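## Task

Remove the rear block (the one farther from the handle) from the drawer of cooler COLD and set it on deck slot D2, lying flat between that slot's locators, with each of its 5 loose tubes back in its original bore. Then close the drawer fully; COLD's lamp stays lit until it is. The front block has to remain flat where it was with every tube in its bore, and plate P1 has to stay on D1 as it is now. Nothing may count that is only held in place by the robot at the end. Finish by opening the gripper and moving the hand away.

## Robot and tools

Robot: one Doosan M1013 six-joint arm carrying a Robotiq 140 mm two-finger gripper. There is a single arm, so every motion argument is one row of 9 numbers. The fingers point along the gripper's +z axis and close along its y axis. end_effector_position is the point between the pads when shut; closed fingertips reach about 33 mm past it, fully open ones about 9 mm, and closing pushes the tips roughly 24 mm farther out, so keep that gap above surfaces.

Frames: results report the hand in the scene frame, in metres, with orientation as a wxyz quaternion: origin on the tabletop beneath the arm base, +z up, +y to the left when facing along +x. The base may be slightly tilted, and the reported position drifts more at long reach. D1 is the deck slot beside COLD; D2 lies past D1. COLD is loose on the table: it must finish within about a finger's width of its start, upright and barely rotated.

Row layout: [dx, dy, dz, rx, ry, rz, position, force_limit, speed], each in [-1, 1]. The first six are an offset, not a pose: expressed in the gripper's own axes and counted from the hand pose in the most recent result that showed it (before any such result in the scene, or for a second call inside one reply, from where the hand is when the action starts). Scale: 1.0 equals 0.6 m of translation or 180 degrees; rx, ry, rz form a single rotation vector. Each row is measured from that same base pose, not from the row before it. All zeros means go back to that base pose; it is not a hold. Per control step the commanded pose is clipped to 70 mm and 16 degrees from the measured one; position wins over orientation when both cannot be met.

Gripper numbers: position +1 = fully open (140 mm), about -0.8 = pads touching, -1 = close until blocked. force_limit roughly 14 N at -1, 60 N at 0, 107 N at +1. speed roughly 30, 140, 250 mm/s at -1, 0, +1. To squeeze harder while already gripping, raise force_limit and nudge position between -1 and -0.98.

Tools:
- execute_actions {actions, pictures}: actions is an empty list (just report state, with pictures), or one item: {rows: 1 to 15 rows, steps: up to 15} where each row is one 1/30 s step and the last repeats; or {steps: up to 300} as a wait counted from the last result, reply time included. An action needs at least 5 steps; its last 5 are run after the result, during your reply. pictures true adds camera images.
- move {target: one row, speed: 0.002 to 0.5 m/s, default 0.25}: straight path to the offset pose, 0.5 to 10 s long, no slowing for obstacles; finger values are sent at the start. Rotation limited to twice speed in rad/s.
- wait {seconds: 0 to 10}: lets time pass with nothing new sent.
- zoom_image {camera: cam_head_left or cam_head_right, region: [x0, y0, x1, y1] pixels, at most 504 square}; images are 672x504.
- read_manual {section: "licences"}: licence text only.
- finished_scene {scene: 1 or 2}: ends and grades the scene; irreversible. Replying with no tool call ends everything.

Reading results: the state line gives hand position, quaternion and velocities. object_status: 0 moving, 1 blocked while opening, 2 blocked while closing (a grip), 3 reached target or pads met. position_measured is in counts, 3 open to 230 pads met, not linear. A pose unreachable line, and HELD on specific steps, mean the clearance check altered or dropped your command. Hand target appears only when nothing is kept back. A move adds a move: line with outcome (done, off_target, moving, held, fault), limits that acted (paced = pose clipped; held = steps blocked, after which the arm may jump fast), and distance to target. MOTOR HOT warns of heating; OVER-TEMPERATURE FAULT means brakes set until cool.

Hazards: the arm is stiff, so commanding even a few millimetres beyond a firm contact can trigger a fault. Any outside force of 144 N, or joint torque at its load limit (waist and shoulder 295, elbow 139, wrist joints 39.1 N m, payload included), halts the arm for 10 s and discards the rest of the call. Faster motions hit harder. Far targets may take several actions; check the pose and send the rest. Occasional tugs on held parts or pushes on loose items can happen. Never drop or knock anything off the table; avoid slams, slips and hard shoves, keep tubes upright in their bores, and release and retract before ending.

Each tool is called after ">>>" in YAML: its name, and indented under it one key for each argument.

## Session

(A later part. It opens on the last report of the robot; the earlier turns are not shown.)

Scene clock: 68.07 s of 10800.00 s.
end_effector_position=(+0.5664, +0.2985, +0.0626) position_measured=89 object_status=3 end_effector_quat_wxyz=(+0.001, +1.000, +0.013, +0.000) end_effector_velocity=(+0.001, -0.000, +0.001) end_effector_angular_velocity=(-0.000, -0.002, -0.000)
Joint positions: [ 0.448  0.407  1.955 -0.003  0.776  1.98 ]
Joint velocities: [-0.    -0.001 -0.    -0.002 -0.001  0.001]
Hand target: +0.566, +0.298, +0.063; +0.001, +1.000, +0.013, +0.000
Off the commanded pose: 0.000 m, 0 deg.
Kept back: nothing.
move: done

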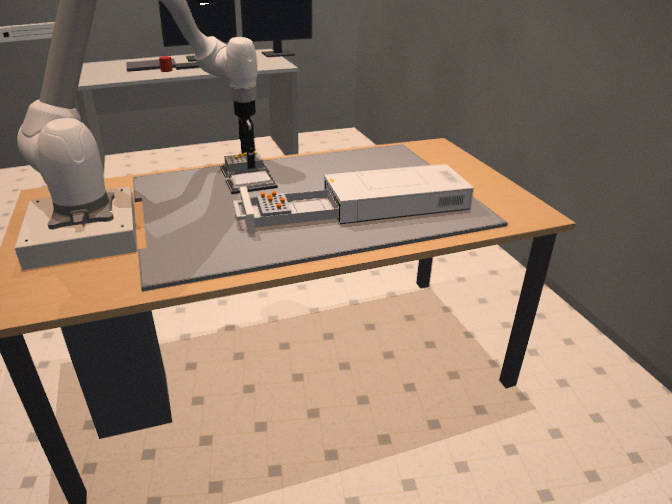

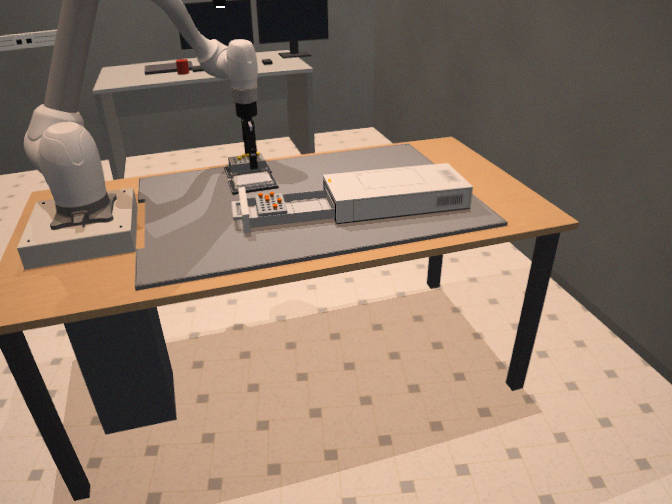

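>>> move:
  target: [0,0,-0.13,0,0,0.008,0.32,0.3,-1]
  speed: 0.08

>>> move:
  target: [-0.28,0.67,0,0,0,0,-1,0,1]

>>> move:
  target: [0,0,0.105,0,0,0,-1,0,1]
  speed: 0.08

>>> move:
  target: [0.46,0.025,0,0,0,0,-1,0,1]
  speed: 0.04

>>> zoom_image:
  camera: "cam_head_left"
  region: [290, 160, 370, 230]

Scene clock: 69.70 s of 10800.00 s.
end_effector_position=(+0.5663, +0.2984, +0.1405) position_measured=89 object_status=3 end_effector_quat_wxyz=(+0.001, +1.000, +0.000, +0.000) end_effector_velocity=(+0.001, -0.001, +0.001) end_effector_angular_velocity=(-0.001, -0.001, +0.001)
Joint positions: [ 0.448  0.318  1.905 -0.003  0.915  2.005]
Joint velocities: [-0.001 -0.001 -0.001 -0.002  0.001 -0.001]
Hand target: +0.566, +0.298, +0.141; +0.001, +1.000, +0.000, +0.000
Off the commanded pose: 0.000 m, 0 deg.
Kept back: nothing.
move: done

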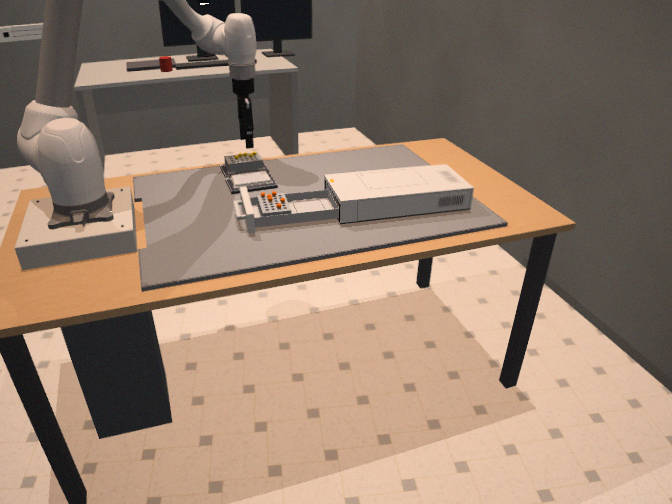

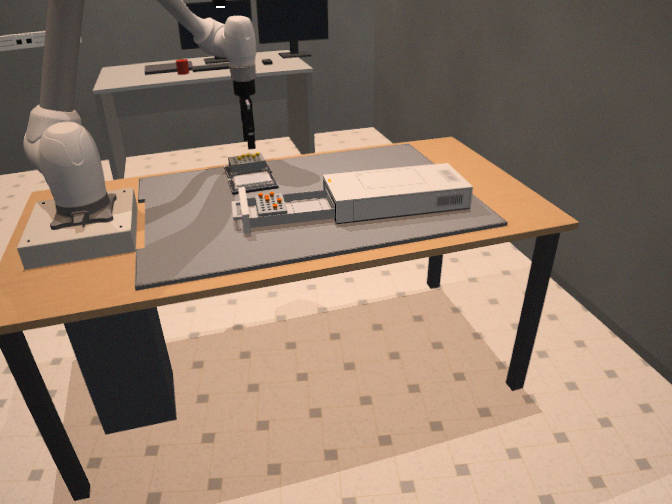

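Scene clock: 71.90 s of 10800.00 s.
end_effector_position=(+0.3982, -0.1032, +0.1403) position_measured=233 object_status=3 end_effector_quat_wxyz=(+0.000, +1.000, +0.000, -0.000) end_effector_velocity=(+0.000, -0.001, +0.000) end_effector_angular_velocity=(+0.000, -0.000, +0.001)
Joint positions: [-0.323 -0.015  2.312  0.001  0.842  1.231]
Joint velocities: [-0.002 -0.    -0.001  0.     0.001 -0.003]
Hand target: +0.398, -0.103, +0.140; +0.000, +1.000, +0.000, -0.000
Off the commanded pose: 0.001 m, 0 deg.
Kept back: nothing.
move: done

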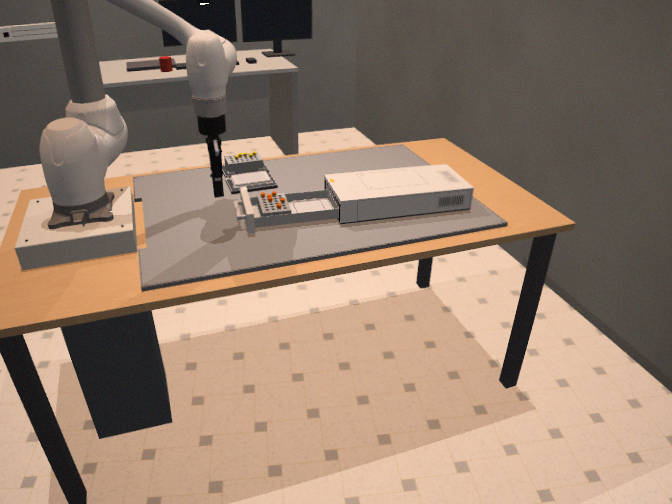

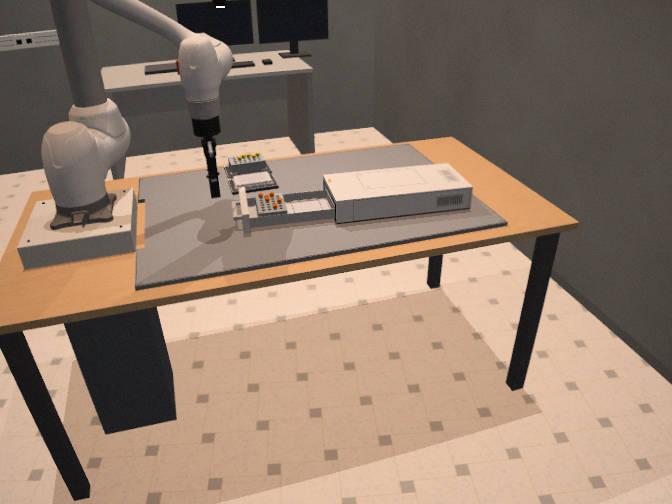

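Scene clock: 73.03 s of 10800.00 s.
end_effector_position=(+0.3983, -0.1032, +0.0774) position_measured=233 object_status=3 end_effector_quat_wxyz=(+0.000, +1.000, +0.000, +0.000) end_effector_velocity=(+0.001, +0.001, -0.000) end_effector_angular_velocity=(-0.000, -0.001, +0.001)
Joint positions: [-0.323  0.087  2.366  0.002  0.685  1.23 ]
Joint velocities: [ 0.002  0.001 -0.001  0.001 -0.001 -0.   ]
Hand target: +0.398, -0.103, +0.077; +0.000, +1.000, +0.000, +0.000
Off the commanded pose: 0.000 m, 0 deg.
Kept back: nothing.
move: done

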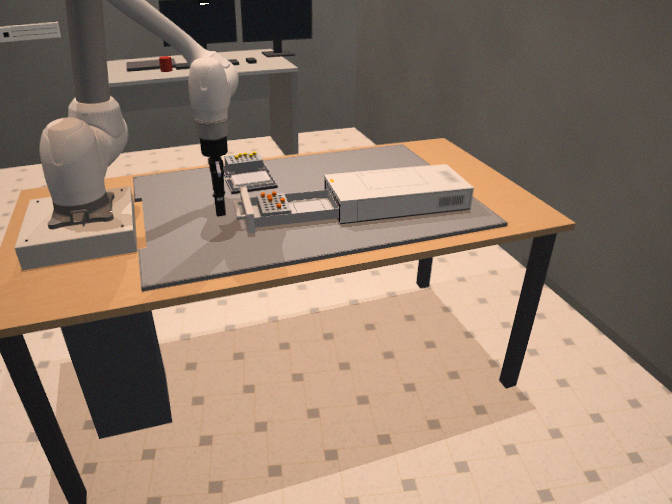

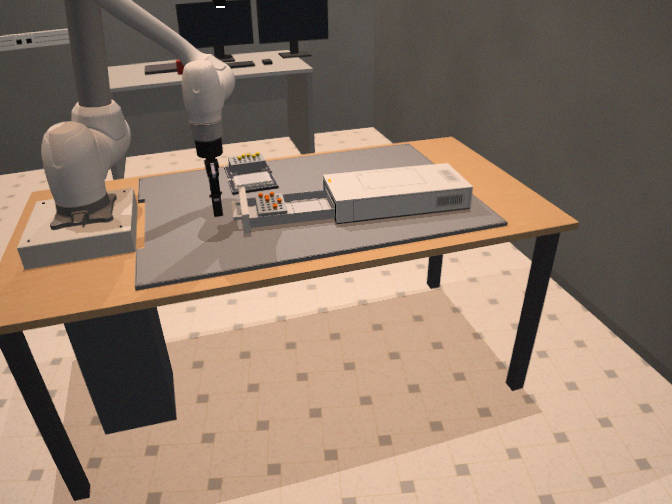

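Scene clock: 80.23 s of 10800.00 s.
end_effector_position=(+0.6743, -0.1182, +0.0778) position_measured=233 object_status=3 end_effector_quat_wxyz=(+0.000, +1.000, +0.000, +0.000) end_effector_velocity=(+0.001, +0.001, -0.000) end_effector_angular_velocity=(+0.001, -0.000, +0.001)
Joint positions: [-0.209  0.444  1.857  0.001  0.837  1.346]
Joint velocities: [ 0.002  0.    -0.001  0.001  0.     0.   ]
Hand target: +0.674, -0.118, +0.078; +0.000, +1.000, +0.000, +0.000
Off the commanded pose: 0.000 m, 0 deg.
Kept back: nothing.
move: done

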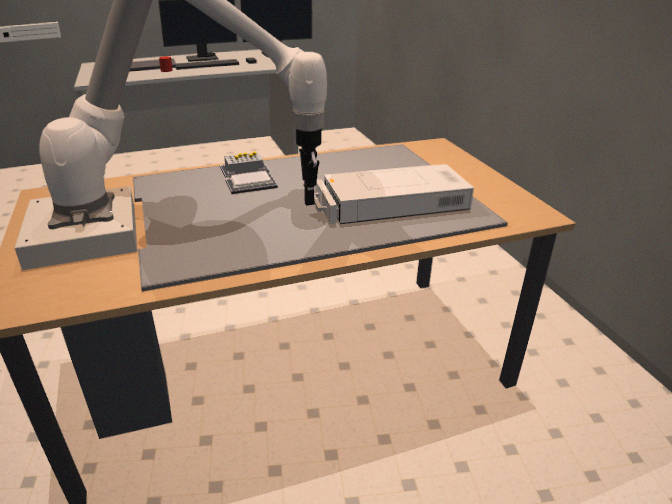

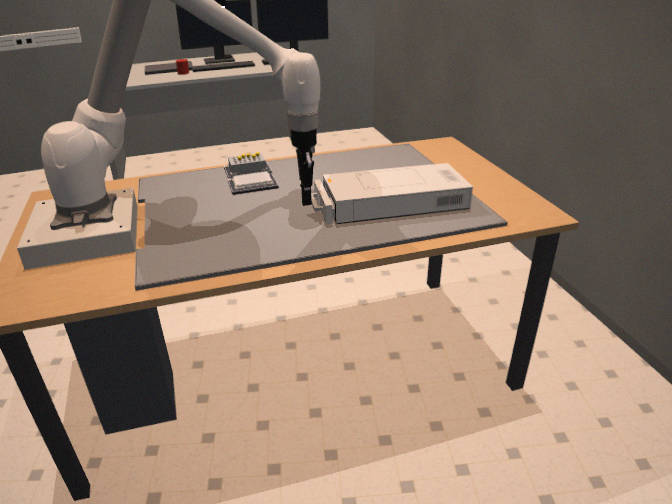

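Region (290, 160, 370, 230) of cam_head_left's 672x504 image, scaled by 6.300, with more detail than that image has; it fills the top 441 rows of this view, and the rest is white.

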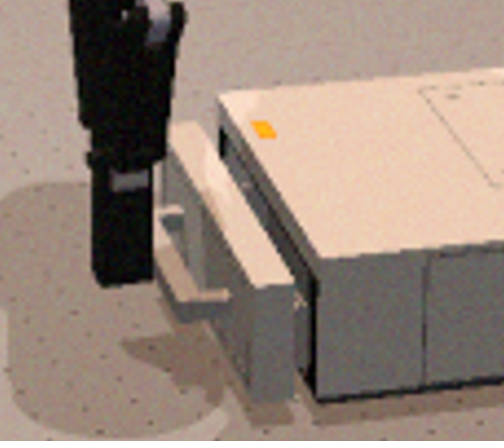

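Remaining about 44 px ≈ 22 mm; push 19.

>>> move:
  target: [0.032,0.003,0,0,0,0,-1,0,1]
  speed: 0.008

>>> move:
  target: [-0.1,0,-0.15,0,0,0,-1,0,1]
  speed: 0.1

>>> zoom_image:
  camera: "cam_head_left"
  region: [290, 160, 370, 230]

Scene clock: 92.60 s of 10800.00 s.
end_effector_position=(+0.6880, -0.1193, +0.0773) position_measured=233 object_status=3 end_effector_quat_wxyz=(-0.000, +1.000, +0.000, -0.002) end_effector_velocity=(+0.001, +0.001, +0.000) end_effector_angular_velocity=(+0.000, -0.001, +0.001)
Joint positions: [-0.206  0.463  1.826  0.     0.854  1.349]
Joint velocities: [ 0.001  0.    -0.001  0.001 -0.    -0.001]
Hand target: +0.690, -0.120, +0.078; +0.000, +1.000, +0.000, -0.001
Off the commanded pose: 0.006 m, 0 deg.
TORQUE FAULT: the external load on joint 5 (wrist pitch) reached its load limit, and the arm stopped for 10 seconds. The arm's remaining commands of this call were not run. The arm holds where it stopped, with its grip as last carried out, and accepts commands again: back off and push less far. The arm stops again, at the same cost, whenever a joint's load reaches its limit.
Kept back: nothing.
move: fault

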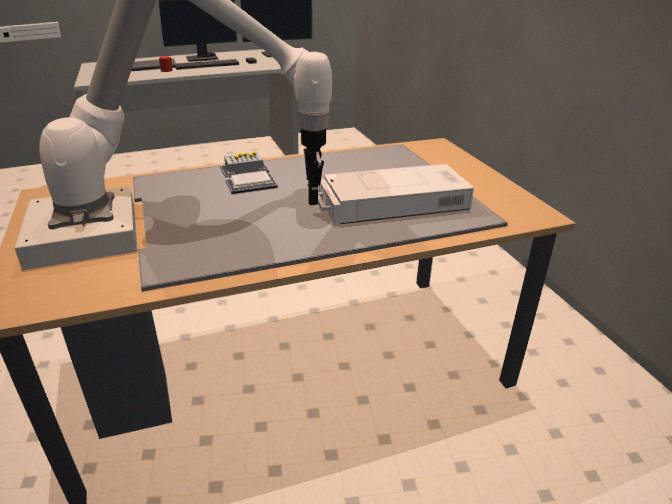

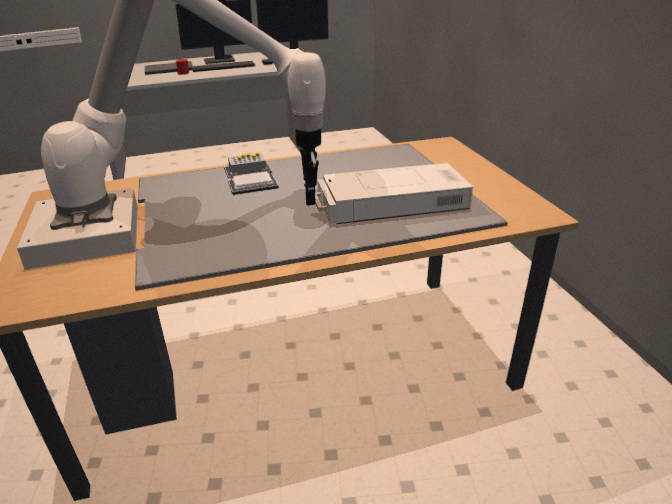

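not run: a fault stop came before this call.

Region (290, 160, 370, 230) of cam_head_left's 672x504 image, scaled by 6.300, with more detail than that image has; it fills the top 441 rows of this view, and the rest is white.

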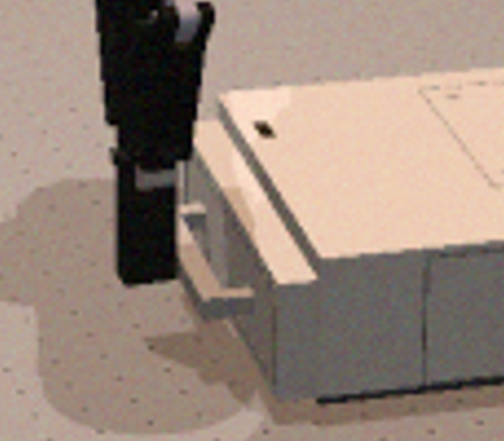

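Won't slide back; ~10 mm off should be within a finger's width.

>>> move:
  target: [-0.1,0,-0.15,0,0,0,-1,0,1]
  speed: 0.1

>>> finished_scene:
  scene: 1

Scene clock: 94.27 s of 10800.00 s.
end_effector_position=(+0.6283, -0.1194, +0.1674) position_measured=233 object_status=3 end_effector_quat_wxyz=(-0.000, +1.000, +0.000, -0.002) end_effector_velocity=(-0.000, -0.000, +0.000) end_effector_angular_velocity=(+0.000, -0.000, +0.000)
Joint positions: [-0.227  0.292  1.882  0.     0.969  1.328]
Joint velocities: [-0.001 -0.001  0.     0.001  0.    -0.001]
Hand target: +0.628, -0.119, +0.167; -0.000, +1.000, +0.000, -0.002
Off the commanded pose: 0.000 m, 0 deg.
Kept back: nothing.
move: done

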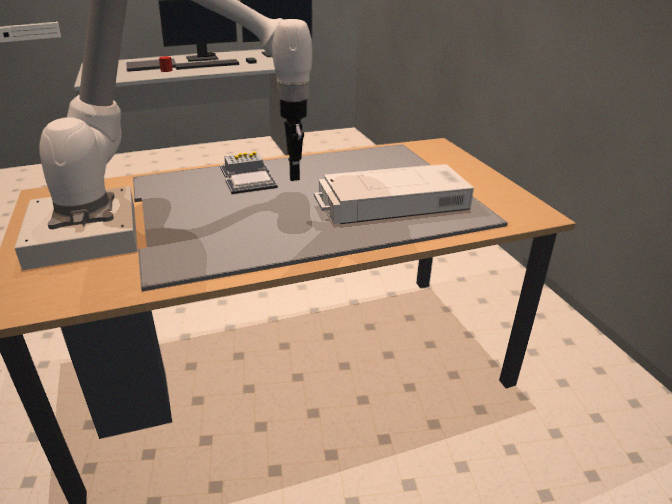

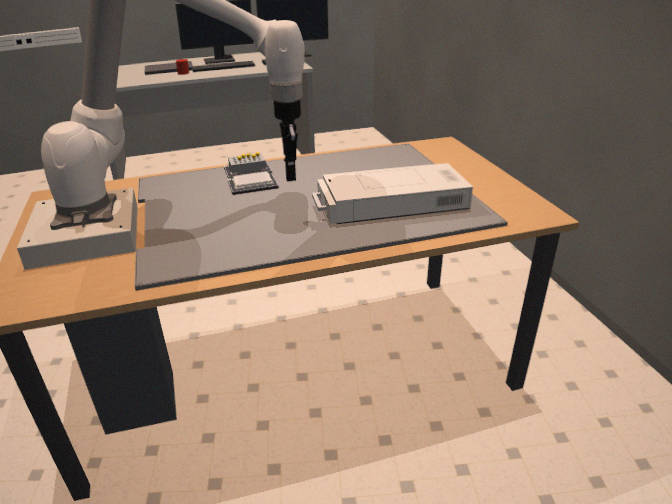

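The scene is finished: the task was done.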